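# Place one grinder body in the open carton

## Task

Put a single grinder body inside the carton that stands open, then open the gripper so the part is released and rests in the carton.

## Robot and tools

Robot: two arms, named left_arm and right_arm, each with six joints and a parallel gripper. The names are labels only; they do not match the sides of any camera picture. Both wrist cameras, cam_left_wrist and cam_right_wrist, deliver 504x504 fisheye images with every result.

Frame: all printed hand poses share one scene frame. Its origin sits on the table surface midway between the arms, +x runs out across the table, +z points upward, and left_arm is mounted on the +y side. Each arm line gives end_effector_position in metres and end_effector_quat_wxyz. That position is the spot between the finger pads, roughly 1 cm short of the tips. The fingers extend along the gripper's +z axis and close along its y axis. Printed positions can be a little wrong, more so when an arm reaches far.

Row layout (used by both motion tools): one flat list of 14 numbers covering both arms. First the left_arm block, then the right_arm block; each block is 6 joint angles followed by 1 finger opening. Joint order inside a block is: shoulder, elbow, waist, wrist pitch, wrist yaw, wrist roll. Rely only on this order. Angles are absolute joint targets in radians, not offsets. Stated ranges: shoulder 0.000 to 3.142, elbow 0.000 to 3.019, waist -2.880 to 2.880, wrist pitch -1.693 to 1.571, wrist yaw -1.571 to 1.571, wrist roll -2.094 to 2.094. A target more than 0.019 rad beyond a range end, and farther out than the joint's last reported angle, makes the call get rejected. True ends may differ by up to 0.019 rad; a joint pushed at its true end stops there, and the result may print "joint sent to its limit" (absence of that line proves nothing). Opening is a unitless value from -1 (shut) to +1 (wide open, 0.094 m pad gap). An arm you want to keep still should be sent its current "Joint targets" values.

execute_actions(actions): a list of actions run one after another. Each action is a table of up to 15 rows; each row lasts one 1/30 s control step, and if fewer than 15 rows are given the last one is repeated to fill the action. An empty list just returns the current state and images.

move(target, speed, blocking): target is one absolute 14-number row as above. All joints of both arms travel together so they finish at the same moment, which means the hand traces a curve, not a straight line. speed (0.01 to 2 rad/s, default 0.5) caps the joint with the longest way to go. Duration is held between 0.5 and 10 s; longer paths are cut off at 10 s. Paths ignore obstacles and the other arm. Finger values are applied at the start. blocking=false returns after 0.5 s while motion continues; until a result shows the move ended, further rows and moves are refused, so use wait or stop. The result adds a "move:" line: the ending (done, off_target, moving, held, fault), limits=held or limits=none, and each arm's joint farthest from its goal. After limits=held the arm may then jump faster than the chosen speed.

wait(seconds): 0 to 10 s; arms keep their last command, and a running move continues (the wait ends early when it finishes). stop(): brakes a running move; fast arms need space to stop; fingers keep moving. zoom_image(camera, region): enlarges part of the latest image from cam_left_wrist or cam_right_wrist; region is [x0, y0, x1, y1] in pixels, top-left origin, at most 504 by 504. finished_scene(scene): pass the current scene number to end it; this is final and reports success, so the part must already be released and settled.

Result lines: Joint positions and Joint velocities list each arm's joints in the row order, then pad gap in m (and m/s). Joint targets shows what the joints are currently driven toward; it can drift on its own. grip_measured is the measured opening on the command scale. Joint torques are raw drive outputs with fixed offset, scale and noise; friction can fake or mask loads. "joint command not followed" means a clearance check altered some joint targets. FAULT, MOTOR HOT and OVER-TEMPERATURE FAULT lines report stops and heating.

Motion limits: per step, each joint target is kept within a lead of the measured angle (waist 0.264, shoulder 0.32, elbow 0.276, wrist pitch 0.33, wrist yaw 0.186, wrist roll 0.522 rad), and targets implying a hand jump over 70 mm are scaled back. Long motions therefore need several actions; an unfinished motion may not complete by itself, so resend the remainder.

Gripping: fingers go to the commanded opening as read by grip_measured (readings off by up to about 1 mm per gripper). To hold something, command roughly 0.03 below its grip_measured; a smaller gap gives a gentler hold. Pad force tops out near 50 to 62 N, less on thin parts (under about 2 mm), with a brief spike at first contact.

Cautions: nothing may leave the table, or the task fails. Do not let the arms collide or push on each other. Faster moves and targets set deeper past a contact hit and press harder; avoid slams, drops and slipping. Held parts may get a short external tug and loose items may be nudged, so check the grip. Holding loads warms motors; at 100 °C the arm lets go and sags, so do not hover holding a part longer than needed. Shorter, smooth, low-effort robot motion is preferred.

Each tool is called after "Request:" as name(argument=value, ...) on one line, values as JSON.

## Session

Request:
execute_actions(actions=[])

Scene clock: 0.00 s.
left_arm: end_effector_position=(+0.5810, -0.0106, +0.1680) grip_measured=+1.000 end_effector_quat_wxyz=(+0.691, +0.486, +0.497, +0.199) | right_arm: end_effector_position=(+0.1421, -0.6425, +0.3895) grip_measured=+1.000 end_effector_quat_wxyz=(+0.155, +0.920, +0.345, +0.106)
Joint names: [shoulder, elbow, waist, wrist pitch, wrist yaw, wrist roll]
Joint positions: left_arm=[ 1.894  0.957 -0.165  0.971  0.126  1.05   0.094] | right_arm=[ 1.226  1.518 -1.262 -1.557 -0.226  1.193  0.094]
Joint velocities: left_arm=[-0.015  0.002  0.005 -0.012 -0.022 -0.007  0.   ] | right_arm=[ 0.015  0.027  0.005 -0.022 -0.066  0.007  0.   ]
Joint torques (N m, as the arm reports them, + toward a larger angle): no reading
Joint targets: left_arm=[1.902 0.974 -0.165 0.974 0.126 1.050] | right_arm=[1.229 1.540 -1.262 -1.556 -0.226 1.193]

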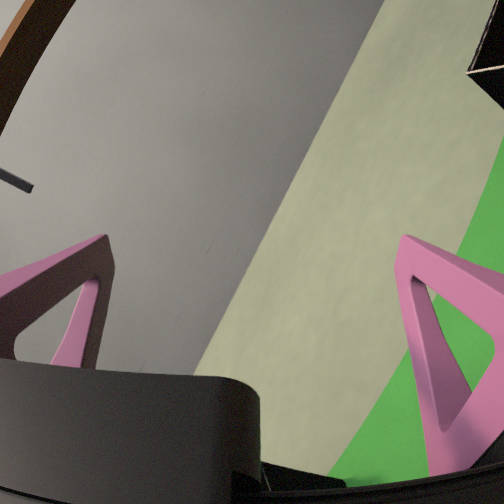

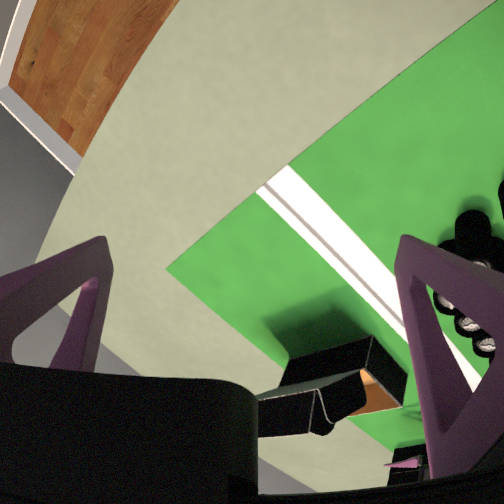

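Request:
move(target=[1.5,2.58,-0.50,-1.65,0.0,0.0,1, 0.95,1.68,0.0,-1.69,0.0,0.0,1], speed=1.3)

Scene clock: 13.93 s.
left_arm: end_effector_position=(+0.3034, -0.0362, +0.7171) grip_measured=+1.000 end_effector_quat_wxyz=(+0.454, +0.305, +0.821, -0.163) | right_arm: end_effector_position=(+0.2728, -0.2795, +0.5165) grip_measured=+1.000 end_effector_quat_wxyz=(+0.287, +0.009, +0.958, +0.002)
Joint names: [shoulder, elbow, waist, wrist pitch, wrist yaw, wrist roll]
Joint positions: left_arm=[ 1.497  2.57  -0.491 -1.637  0.004  0.015  0.094] | right_arm=[ 0.95   1.642 -0.009 -1.68  -0.005  0.008  0.094]
Joint velocities: left_arm=[-0.024 -0.007  0.005 -0.017  0.007  0.051  0.   ] | right_arm=[ 0.015 -0.002 -0.005 -0.012 -0.022  0.066  0.   ]
Joint torques (N m, as the arm reports them, + toward a larger angle): left_arm=[-9.65  6.55 -1.71  0.97 -0.05 -0.06] | right_arm=[-2.71 11.4   0.25  0.8   0.08 -0.23]
Joint targets: left_arm=[1.500 2.580 -0.500 -1.650 0.000 0.000] | right_arm=[0.950 1.680 -0.000 -1.690 -0.000 -0.000]
move: off_target (right_arm); limits=none; left_arm: farthest joint: the wrist roll, 0.015 radians from its target (1.050 radians at the start); right_arm: farthest joint: the elbow, 0.038 radians from its target (0.162 radians at the start)

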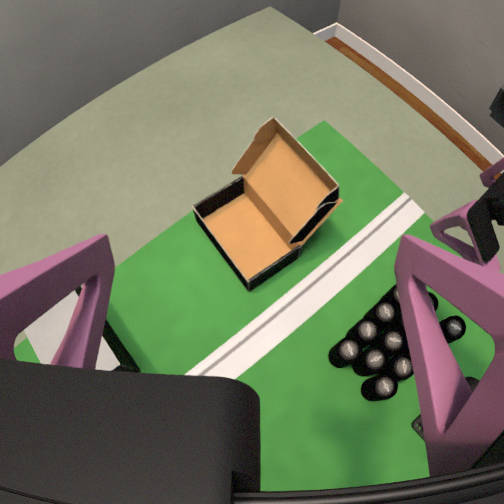

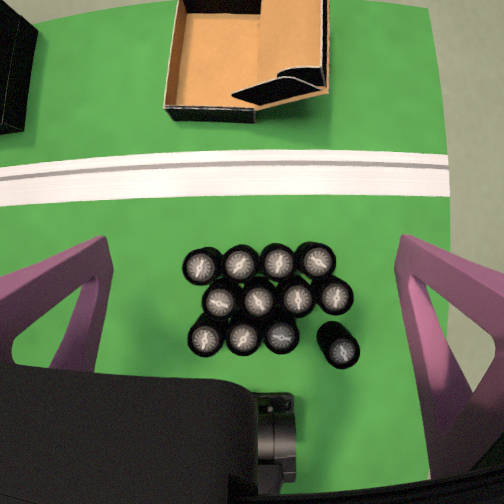

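Request:
move(target=[1.5,2.58,-0.50,-1.65,0.0,0.0,1, 1.54,1.04,0.512,-1.69,0.378,-0.41,1], speed=0.8)

Scene clock: 48.30 s.
left_arm: end_effector_position=(+0.3034, -0.0362, +0.7171) grip_measured=+1.000 end_effector_quat_wxyz=(+0.454, +0.305, +0.821, -0.163) | right_arm: end_effector_position=(+0.2561, -0.1968, +0.1313) grip_measured=+1.000 end_effector_quat_wxyz=(-0.295, -0.464, +0.812, -0.193)
Joint names: [shoulder, elbow, waist, wrist pitch, wrist yaw, wrist roll]
Joint positions: left_arm=[ 1.497  2.57  -0.491 -1.637  0.004  0.014  0.094] | right_arm=[ 1.548  1.025  0.518 -1.68   0.374 -0.401  0.094]
Joint velocities: left_arm=[-0.005  0.002 -0.005 -0.007 -0.007 -0.007  0.   ] | right_arm=[-0.005 -0.012 -0.005  0.002 -0.066  0.037  0.   ]
Joint torques (N m, as the arm reports them, + toward a larger angle): left_arm=[-9.57  6.63 -1.7   0.98 -0.05 -0.09] | right_arm=[-10.13   8.22  -1.06  -1.74   0.28  -0.22]
Joint targets: left_arm=[1.500 2.580 -0.500 -1.650 0.000 -0.000] | right_arm=[1.540 1.040 0.512 -1.690 0.378 -0.410]
move: done; limits=none; left_arm: farthest joint: the wrist roll, 0.014 radians from its target (0.015 radians at the start); right_arm: farthest joint: the elbow, 0.015 radians from its target (0.602 radians at the start)

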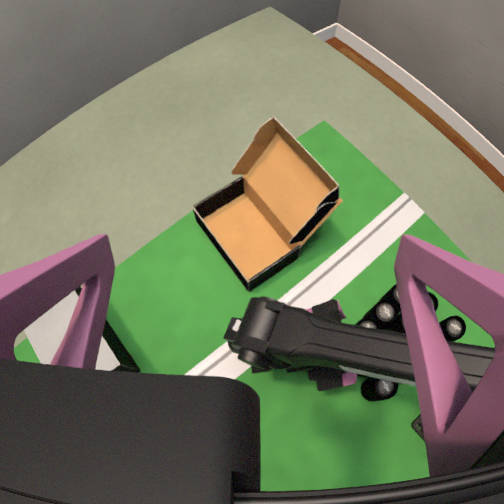

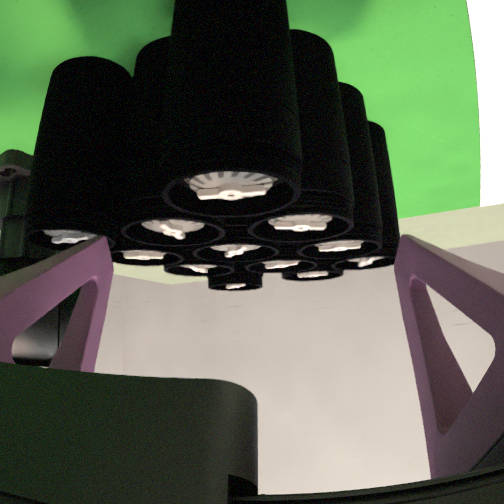

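Request:
move(target=[1.5,2.58,-0.50,-1.65,0.0,0.0,1, 1.706,0.927,0.495,-1.50,0.378,-0.41,1], speed=0.25)

Scene clock: 57.87 s.
left_arm: end_effector_position=(+0.3034, -0.0362, +0.7171) grip_measured=+1.000 end_effector_quat_wxyz=(+0.454, +0.305, +0.821, -0.163) | right_arm: end_effector_position=(+0.2440, -0.2065, +0.0549) grip_measured=+1.000 end_effector_quat_wxyz=(-0.331, -0.461, +0.801, -0.191)
Joint names: [shoulder, elbow, waist, wrist pitch, wrist yaw, wrist roll]
Joint positions: left_arm=[ 1.497  2.57  -0.491 -1.637  0.004  0.014  0.094] | right_arm=[ 1.695  0.927  0.508 -1.51   0.374 -0.402  0.094]
Joint velocities: left_arm=[-0.005 -0.002 -0.015 -0.017 -0.007  0.037  0.   ] | right_arm=[-0.005  0.002 -0.015  0.012 -0.051 -0.037  0.   ]
Joint torques (N m, as the arm reports them, + toward a larger angle): left_arm=[-9.56  6.64 -1.72  0.98 -0.05 -0.08] | right_arm=[-9.23  5.53 -1.69 -0.9   0.26 -0.23]
Joint targets: left_arm=[1.500 2.580 -0.500 -1.650 0.000 0.000] | right_arm=[1.706 0.927 0.495 -1.500 0.378 -0.410]
move: done; limits=none; left_arm: farthest joint: the wrist roll, 0.014 radians from its target (0.014 radians at the start); right_arm: farthest joint: the waist, 0.013 radians from its target (0.023 radians at the start)

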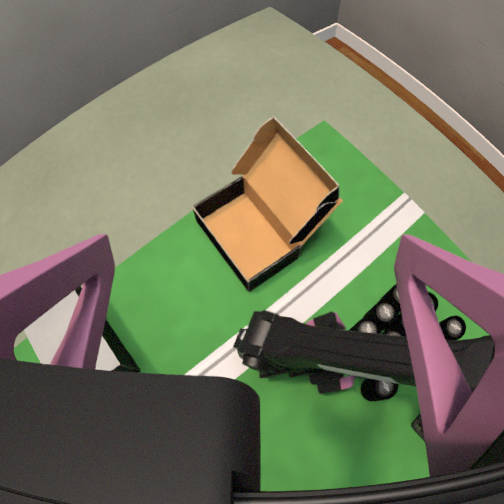

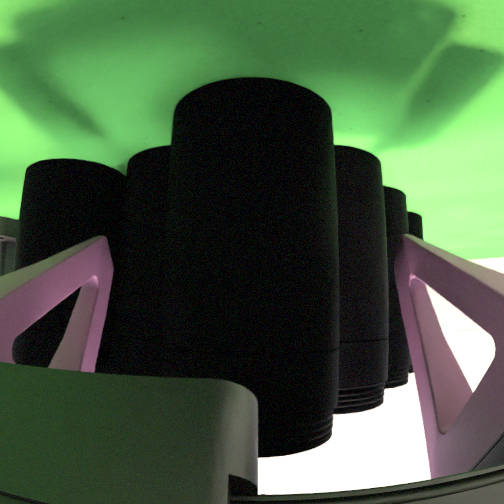

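Centered. Close and lift.

Request:
execute_actions(actions=[[[1.5,2.58,-0.50,-1.65,0.0,0.0,1, 1.706,0.927,0.495,-1.50,0.378,-0.41,0.3]],[[1.5,2.58,-0.50,-1.65,0.0,0.0,1, 1.706,0.927,0.495,-1.50,0.378,-0.41,0.0]]])

Scene clock: 63.43 s.
left_arm: end_effector_position=(+0.3034, -0.0362, +0.7171) grip_measured=+1.000 end_effector_quat_wxyz=(+0.454, +0.305, +0.821, -0.163) | right_arm: end_effector_position=(+0.2441, -0.2064, +0.0548) grip_measured=+0.041 end_effector_quat_wxyz=(-0.331, -0.462, +0.801, -0.191)
Joint names: [shoulder, elbow, waist, wrist pitch, wrist yaw, wrist roll]
Joint positions: left_arm=[ 1.497  2.57  -0.491 -1.637  0.004  0.014  0.094] | right_arm=[ 1.695  0.927  0.508 -1.51   0.373 -0.403  0.049]
Joint velocities: left_arm=[-0.015 -0.027 -0.005 -0.017 -0.066 -0.022  0.   ] | right_arm=[-0.005 -0.007 -0.015 -0.022 -0.022  0.022  0.   ]
Joint torques (N m, as the arm reports them, + toward a larger angle): left_arm=[-9.52  6.64 -1.67  0.97 -0.05 -0.09] | right_arm=[-9.27  5.47 -1.75 -0.92  0.27 -0.22]
Joint targets: left_arm=[1.500 2.580 -0.500 -1.650 0.000 -0.000] | right_arm=[1.706 0.927 0.495 -1.500 0.378 -0.410]

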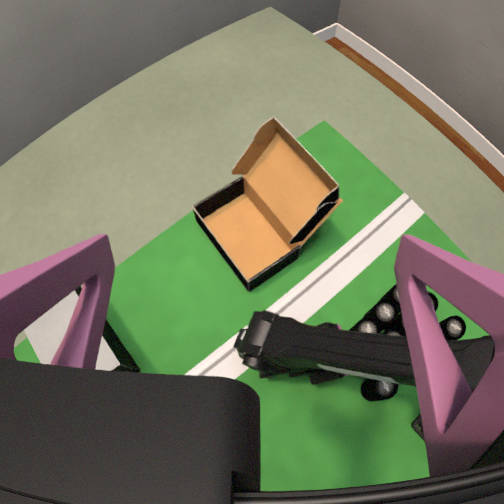

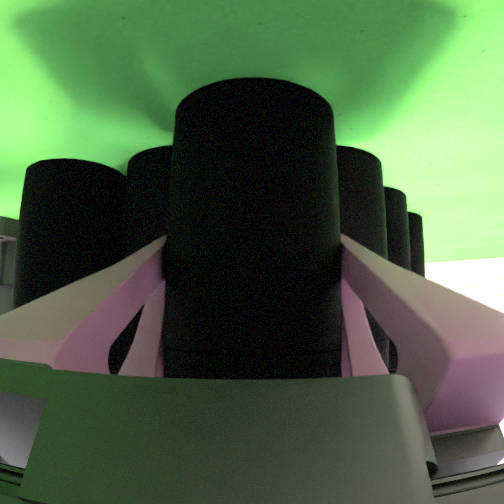

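Request:
move(target=[1.5,2.58,-0.50,-1.65,0.0,0.0,1, 1.53,1.065,0.5,-1.69,0.378,-0.41,0.0], speed=0.35)

Request:
move(target=[1.5,2.58,-0.50,-1.65,0.0,0.0,1, 1.45,1.43,0.3,-1.3,0.28,-0.1,0.0], speed=0.5)

Request:
move(target=[1.5,2.58,-0.50,-1.65,0.0,0.0,1, 1.55,1.115,0.155,-0.335,0.18,0.19,0.0], speed=0.6)

Scene clock: 99.33 s.
left_arm: end_effector_position=(+0.3034, -0.0362, +0.7171) grip_measured=+1.000 end_effector_quat_wxyz=(+0.454, +0.305, +0.821, -0.163) | right_arm: end_effector_position=(+0.2614, -0.1969, +0.1363) grip_measured=+0.041 end_effector_quat_wxyz=(-0.279, -0.460, +0.821, -0.192)
Joint names: [shoulder, elbow, waist, wrist pitch, wrist yaw, wrist roll]
Joint positions: left_arm=[ 1.497  2.57  -0.491 -1.637  0.004  0.014  0.094] | right_arm=[ 1.53   1.034  0.508 -1.67   0.373 -0.403  0.049]
Joint velocities: left_arm=[-0.005  0.012 -0.015 -0.007 -0.066 -0.022  0.   ] | right_arm=[ 0.005 -0.027  0.005 -0.007 -0.11   0.022 -0.001]
Joint torques (N m, as the arm reports them, + toward a larger angle): left_arm=[-9.56  6.63 -1.68  0.97 -0.05 -0.08] | right_arm=[-9.4   9.61 -1.31 -2.16  0.3  -0.22]
Joint targets: left_arm=[1.500 2.580 -0.500 -1.650 0.000 -0.000] | right_arm=[1.530 1.065 0.500 -1.690 0.378 -0.410]
move: off_target (right_arm); limits=none; left_arm: farthest joint: the wrist roll, 0.014 radians from its target (0.014 radians at the start); right_arm: farthest joint: the elbow, 0.031 radians from its target (0.138 radians at the start)

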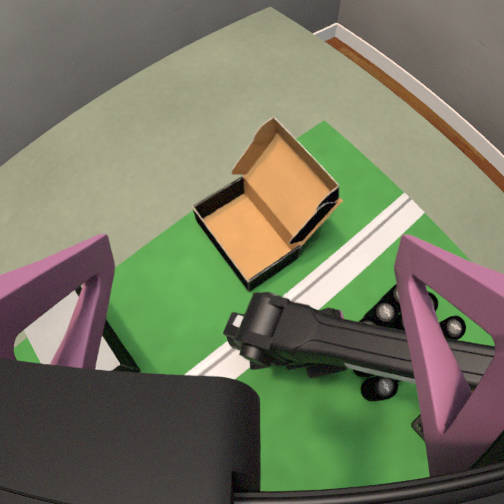

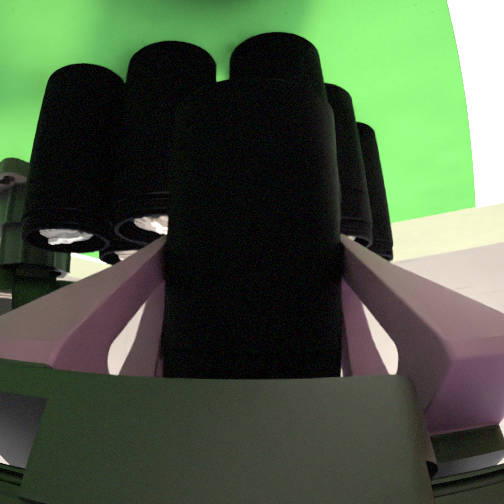

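Scene clock: 100.87 s.
left_arm: end_effector_position=(+0.3035, -0.0362, +0.7171) grip_measured=+1.000 end_effector_quat_wxyz=(+0.454, +0.305, +0.821, -0.162) | right_arm: end_effector_position=(+0.4527, -0.1829, +0.2515) grip_measured=+0.041 end_effector_quat_wxyz=(+0.106, -0.186, +0.968, -0.130)
Joint names: [shoulder, elbow, waist, wrist pitch, wrist yaw, wrist roll]
Joint positions: left_arm=[ 1.497  2.57  -0.491 -1.637  0.004  0.014  0.094] | right_arm=[ 1.459  1.386  0.303 -1.309  0.282 -0.108  0.049]
Joint velocities: left_arm=[-0.005  0.007 -0.005 -0.022  0.022 -0.022  0.   ] | right_arm=[-0.015 -0.002 -0.015  0.027 -0.066  0.066 -0.   ]
Joint torques (N m, as the arm reports them, + toward a larger angle): left_arm=[-9.56  6.64 -1.7   0.98 -0.05 -0.09] | right_arm=[-12.    13.23  -0.94   0.94   0.01  -0.05]
Joint targets: left_arm=[1.500 2.580 -0.500 -1.650 -0.000 0.000] | right_arm=[1.450 1.430 0.300 -1.300 0.280 -0.100]
move: off_target (right_arm); limits=none; left_arm: farthest joint: the wrist roll, 0.014 radians from its target (0.014 radians at the start); right_arm: farthest joint: the elbow, 0.044 radians from its target (0.396 radians at the start)

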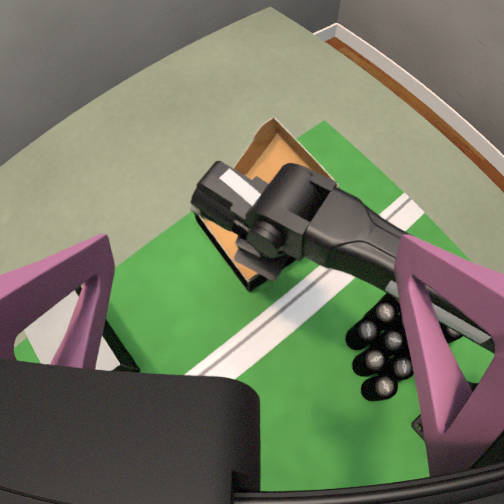

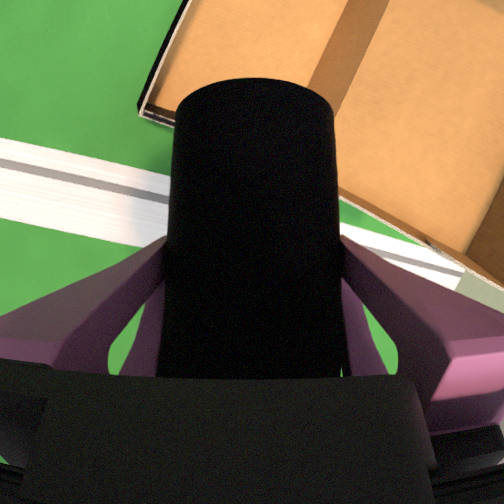

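Scene clock: 103.13 s.
left_arm: end_effector_position=(+0.3035, -0.0362, +0.7171) grip_measured=+1.000 end_effector_quat_wxyz=(+0.454, +0.305, +0.821, -0.162) | right_arm: end_effector_position=(+0.5786, -0.2124, +0.1719) grip_measured=+0.041 end_effector_quat_wxyz=(+0.382, +0.044, +0.923, -0.020)
Joint names: [shoulder, elbow, waist, wrist pitch, wrist yaw, wrist roll]
Joint positions: left_arm=[ 1.497  2.57  -0.491 -1.637  0.004  0.014  0.094] | right_arm=[ 1.547  1.104  0.165 -0.36   0.183  0.181  0.049]
Joint velocities: left_arm=[ 0.005 -0.017  0.005 -0.007 -0.022 -0.066  0.   ] | right_arm=[-0.005  0.007  0.005 -0.012 -0.037  0.037 -0.   ]
Joint torques (N m, as the arm reports them, + toward a larger angle): left_arm=[-9.55  6.62 -1.72  0.97 -0.03 -0.09] | right_arm=[-12.08  10.44  -1.44   2.72  -0.15  -0.07]
Joint targets: left_arm=[1.500 2.580 -0.500 -1.650 -0.000 0.000] | right_arm=[1.550 1.115 0.155 -0.335 0.180 0.190]
move: off_target (right_arm); limits=none; left_arm: farthest joint: the wrist roll, 0.014 radians from its target (0.014 radians at the start); right_arm: farthest joint: the wrist pitch, 0.025 radians from its target (0.974 radians at the start)

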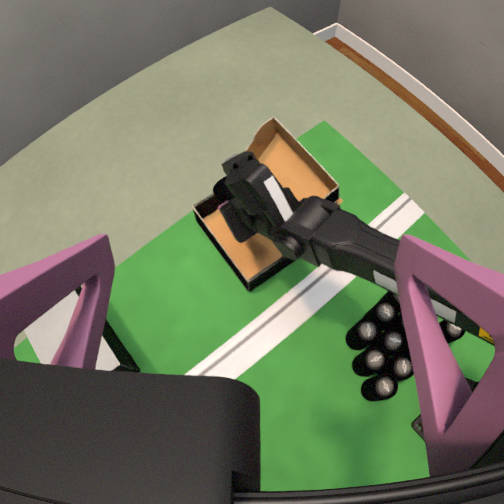

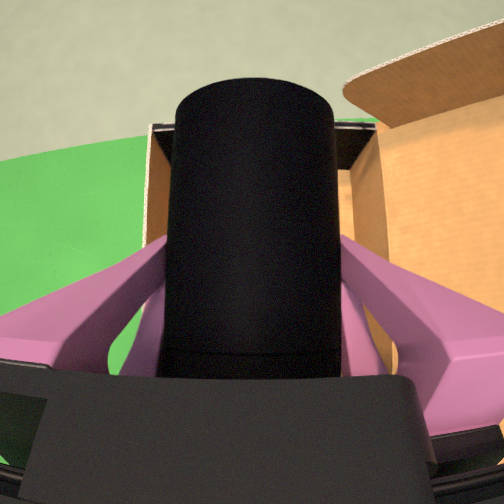

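Request:
execute_actions(actions=[])

Scene clock: 116.27 s.
left_arm: end_effector_position=(+0.3035, -0.0362, +0.7171) grip_measured=+1.000 end_effector_quat_wxyz=(+0.454, +0.305, +0.821, -0.162) | right_arm: end_effector_position=(+0.5786, -0.2124, +0.1719) grip_measured=+0.041 end_effector_quat_wxyz=(+0.382, +0.044, +0.923, -0.020)
Joint names: [shoulder, elbow, waist, wrist pitch, wrist yaw, wrist roll]
Joint positions: left_arm=[ 1.497  2.57  -0.491 -1.637  0.004  0.014  0.094] | right_arm=[ 1.547  1.104  0.165 -0.36   0.183  0.182  0.049]
Joint velocities: left_arm=[-0.005 -0.002 -0.015  0.012 -0.022 -0.007  0.   ] | right_arm=[ 0.005 -0.017 -0.015  0.002 -0.022 -0.007 -0.001]
Joint torques (N m, as the arm reports them, + toward a larger angle): left_arm=[-9.56  6.63 -1.7   0.98 -0.04 -0.09] | right_arm=[-12.1   10.45  -1.45   2.73  -0.15  -0.07]
Joint targets: left_arm=[1.500 2.580 -0.500 -1.650 -0.000 -0.000] | right_arm=[1.550 1.115 0.155 -0.335 0.180 0.190]

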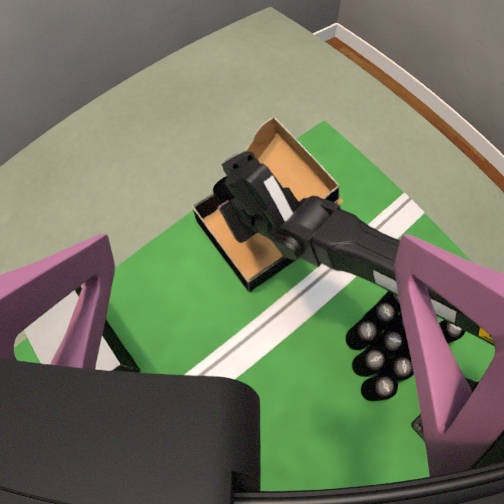

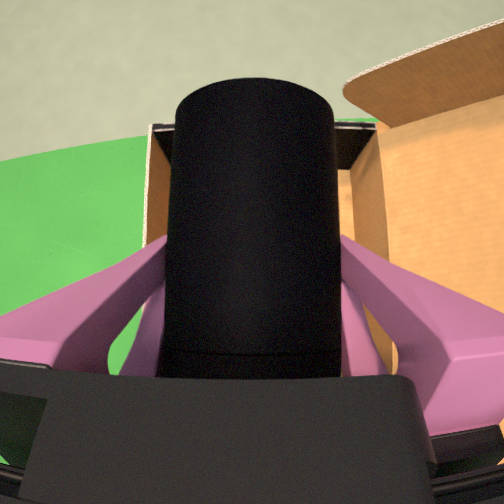

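Request:
move(target=[1.5,2.58,-0.50,-1.65,0.0,0.0,1,1.76,0.97,0.155,0.03,0.18,0.19,0.0], speed=0.2)

Scene clock: 125.07 s.
left_arm: end_effector_position=(+0.3035, -0.0362, +0.7171) grip_measured=+1.000 end_effector_quat_wxyz=(+0.454, +0.305, +0.821, -0.162) | right_arm: end_effector_position=(+0.5802, -0.2121, +0.0434) grip_measured=+0.041 end_effector_quat_wxyz=(+0.387, +0.045, +0.921, -0.019)
Joint names: [shoulder, elbow, waist, wrist pitch, wrist yaw, wrist roll]
Joint positions: left_arm=[ 1.497  2.57  -0.491 -1.637  0.004  0.014  0.094] | right_arm=[1.757 0.96  0.165 0.005 0.183 0.182 0.049]
Joint velocities: left_arm=[-0.005 -0.012  0.005  0.007  0.022 -0.095  0.   ] | right_arm=[-0.005 -0.002 -0.005 -0.002  0.037  0.022  0.   ]
Joint torques (N m, as the arm reports them, + toward a larger angle): left_arm=[-9.56  6.63 -1.71  0.97 -0.04 -0.08] | right_arm=[-12.95   8.41  -1.45   2.76  -0.15  -0.07]
Joint targets: left_arm=[1.500 2.580 -0.500 -1.650 0.000 -0.000] | right_arm=[1.760 0.970 0.155 0.030 0.180 0.190]
move: off_target (right_arm); limits=none; left_arm: farthest joint: the wrist roll, 0.014 radians from its target (0.014 radians at the start); right_arm: farthest joint: the wrist pitch, 0.025 radians from its target (0.390 radians at the start)

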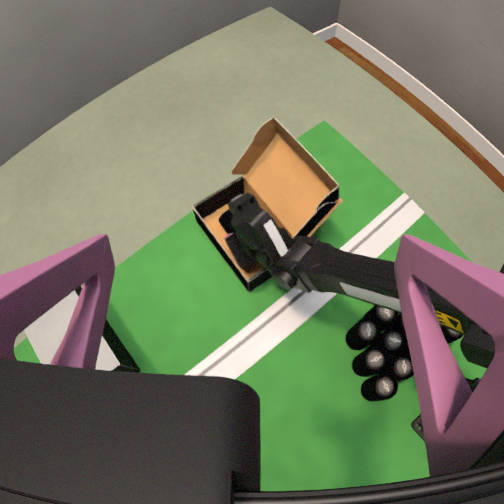

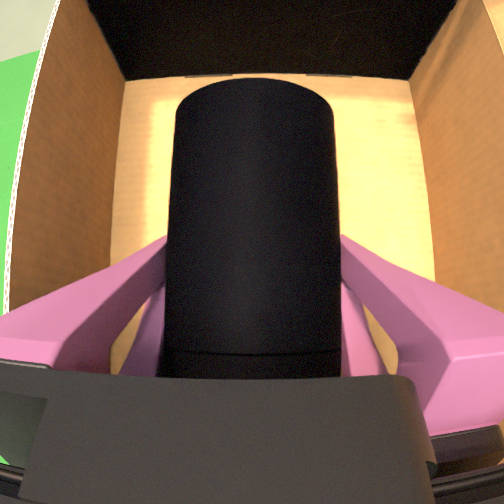

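Request:
move(target=[1.5,2.58,-0.50,-1.65,0.0,0.0,1,1.785,0.97,0.155,0.03,0.18,0.19,0.0], speed=0.05)

Scene clock: 129.57 s.
left_arm: end_effector_position=(+0.3035, -0.0362, +0.7171) grip_measured=+1.000 end_effector_quat_wxyz=(+0.454, +0.305, +0.821, -0.162) | right_arm: end_effector_position=(+0.5775, -0.2126, +0.0337) grip_measured=+0.041 end_effector_quat_wxyz=(+0.380, +0.044, +0.924, -0.021)
Joint names: [shoulder, elbow, waist, wrist pitch, wrist yaw, wrist roll]
Joint positions: left_arm=[ 1.497  2.57  -0.491 -1.637  0.004  0.014  0.094] | right_arm=[1.772 0.955 0.165 0.009 0.183 0.182 0.049]
Joint velocities: left_arm=[-0.005 -0.002 -0.005  0.012  0.022  0.081  0.   ] | right_arm=[-0.005  0.002 -0.005  0.007 -0.037 -0.022  0.   ]
Joint torques (N m, as the arm reports them, + toward a larger angle): left_arm=[-9.54  6.63 -1.7   0.98 -0.04 -0.09] | right_arm=[-12.49   8.71  -1.3    2.53  -0.15  -0.07]
Joint targets: left_arm=[1.500 2.580 -0.500 -1.650 -0.000 0.000] | right_arm=[1.785 0.970 0.155 0.030 0.180 0.190]
move: off_target (right_arm); limits=none; left_arm: farthest joint: the wrist roll, 0.014 radians from its target (0.014 radians at the start); right_arm: farthest joint: the wrist pitch, 0.021 radians from its target (0.025 radians at the start)

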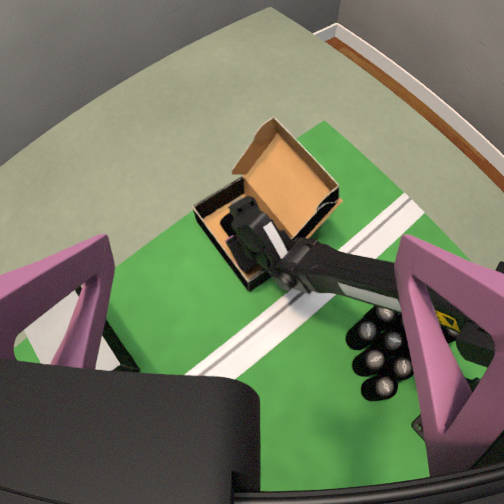

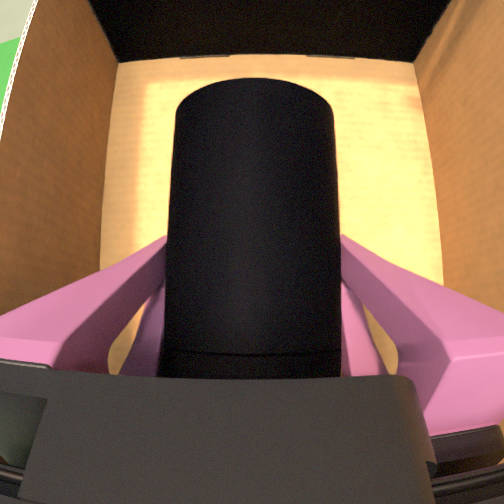

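Request:
execute_actions(actions=[[[1.5,2.58,-0.50,-1.65,0.0,0.0,1,1.785,0.97,0.155,0.03,0.18,0.19,0.35]],[[1.5,2.58,-0.50,-1.65,0.0,0.0,1,1.785,0.97,0.155,0.03,0.18,0.19,0.35]]])

Scene clock: 135.90 s.
left_arm: end_effector_position=(+0.3035, -0.0362, +0.7171) grip_measured=+1.000 end_effector_quat_wxyz=(+0.454, +0.305, +0.821, -0.162) | right_arm: end_effector_position=(+0.5783, -0.2129, +0.0344) grip_measured=+0.349 end_effector_quat_wxyz=(+0.382, +0.045, +0.923, -0.020)
Joint names: [shoulder, elbow, waist, wrist pitch, wrist yaw, wrist roll]
Joint positions: left_arm=[ 1.497  2.57  -0.491 -1.637  0.004  0.014  0.094] | right_arm=[1.772 0.955 0.164 0.013 0.183 0.182 0.063]
Joint velocities: left_arm=[-0.005 -0.007 -0.015  0.012  0.051  0.007  0.   ] | right_arm=[-0.015 -0.012 -0.005 -0.017  0.007  0.066 -0.   ]
Joint torques (N m, as the arm reports them, + toward a larger angle): left_arm=[-9.53  6.64 -1.69  0.97 -0.04 -0.08] | right_arm=[-12.3    8.73  -1.41   2.33  -0.15  -0.07]
Joint targets: left_arm=[1.500 2.580 -0.500 -1.650 -0.000 -0.000] | right_arm=[1.785 0.970 0.155 0.030 0.180 0.190]

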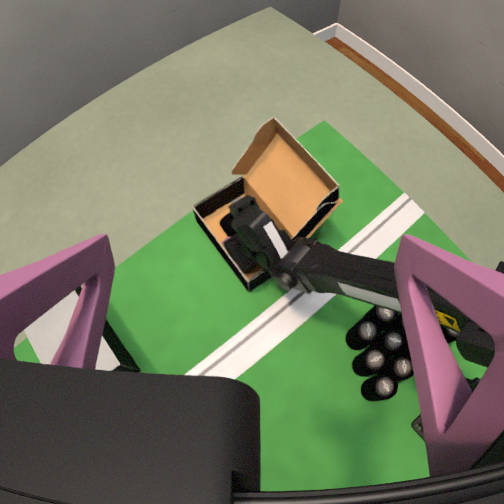

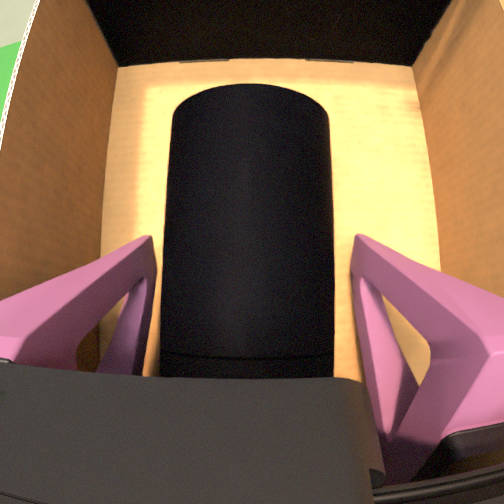

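Request:
move(target=[1.5,2.58,-0.50,-1.65,0.0,0.0,1,1.55,1.14,0.16,-0.335,0.18,0.19,0.35], speed=0.4)

Scene clock: 140.23 s.
left_arm: end_effector_position=(+0.3035, -0.0362, +0.7171) grip_measured=+1.000 end_effector_quat_wxyz=(+0.454, +0.305, +0.821, -0.162) | right_arm: end_effector_position=(+0.5839, -0.2120, +0.1764) grip_measured=+0.349 end_effector_quat_wxyz=(+0.396, +0.046, +0.917, -0.017)
Joint names: [shoulder, elbow, waist, wrist pitch, wrist yaw, wrist roll]
Joint positions: left_arm=[ 1.497  2.57  -0.491 -1.637  0.004  0.014  0.094] | right_arm=[ 1.548  1.101  0.164 -0.325  0.183  0.182  0.063]
Joint velocities: left_arm=[ 0.005  0.012 -0.005 -0.007  0.066  0.022  0.   ] | right_arm=[ 0.005 -0.007 -0.024 -0.007 -0.051  0.007  0.001]
Joint torques (N m, as the arm reports them, + toward a larger angle): left_arm=[-9.54  6.63 -1.71  0.97 -0.04 -0.08] | right_arm=[-12.14  12.61  -0.95   1.09  -0.16  -0.08]
Joint targets: left_arm=[1.500 2.580 -0.500 -1.650 0.000 -0.000] | right_arm=[1.550 1.140 0.160 -0.335 0.180 0.190]
move: off_target (right_arm); limits=none; left_arm: farthest joint: the wrist roll, 0.014 radians from its target (0.014 radians at the start); right_arm: farthest joint: the elbow, 0.039 radians from its target (0.185 radians at the start)

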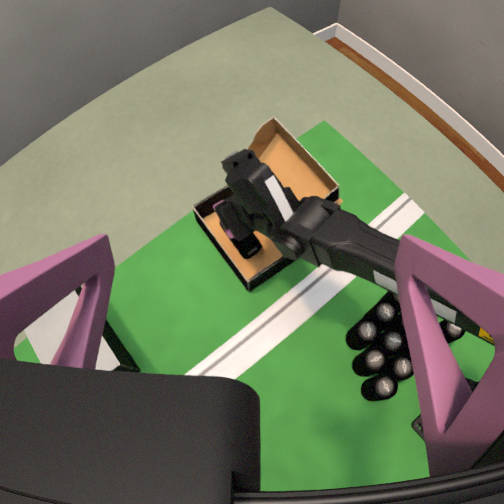

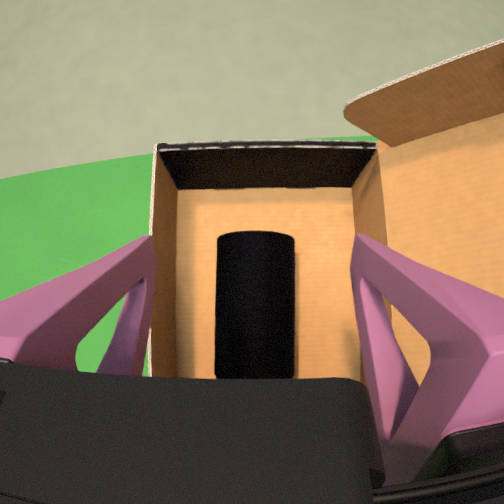

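The grinder body is lying in the carton tray and the gripper has let go and moved clear.

Request:
finished_scene(scene=2)

The scene is finished: the task was done.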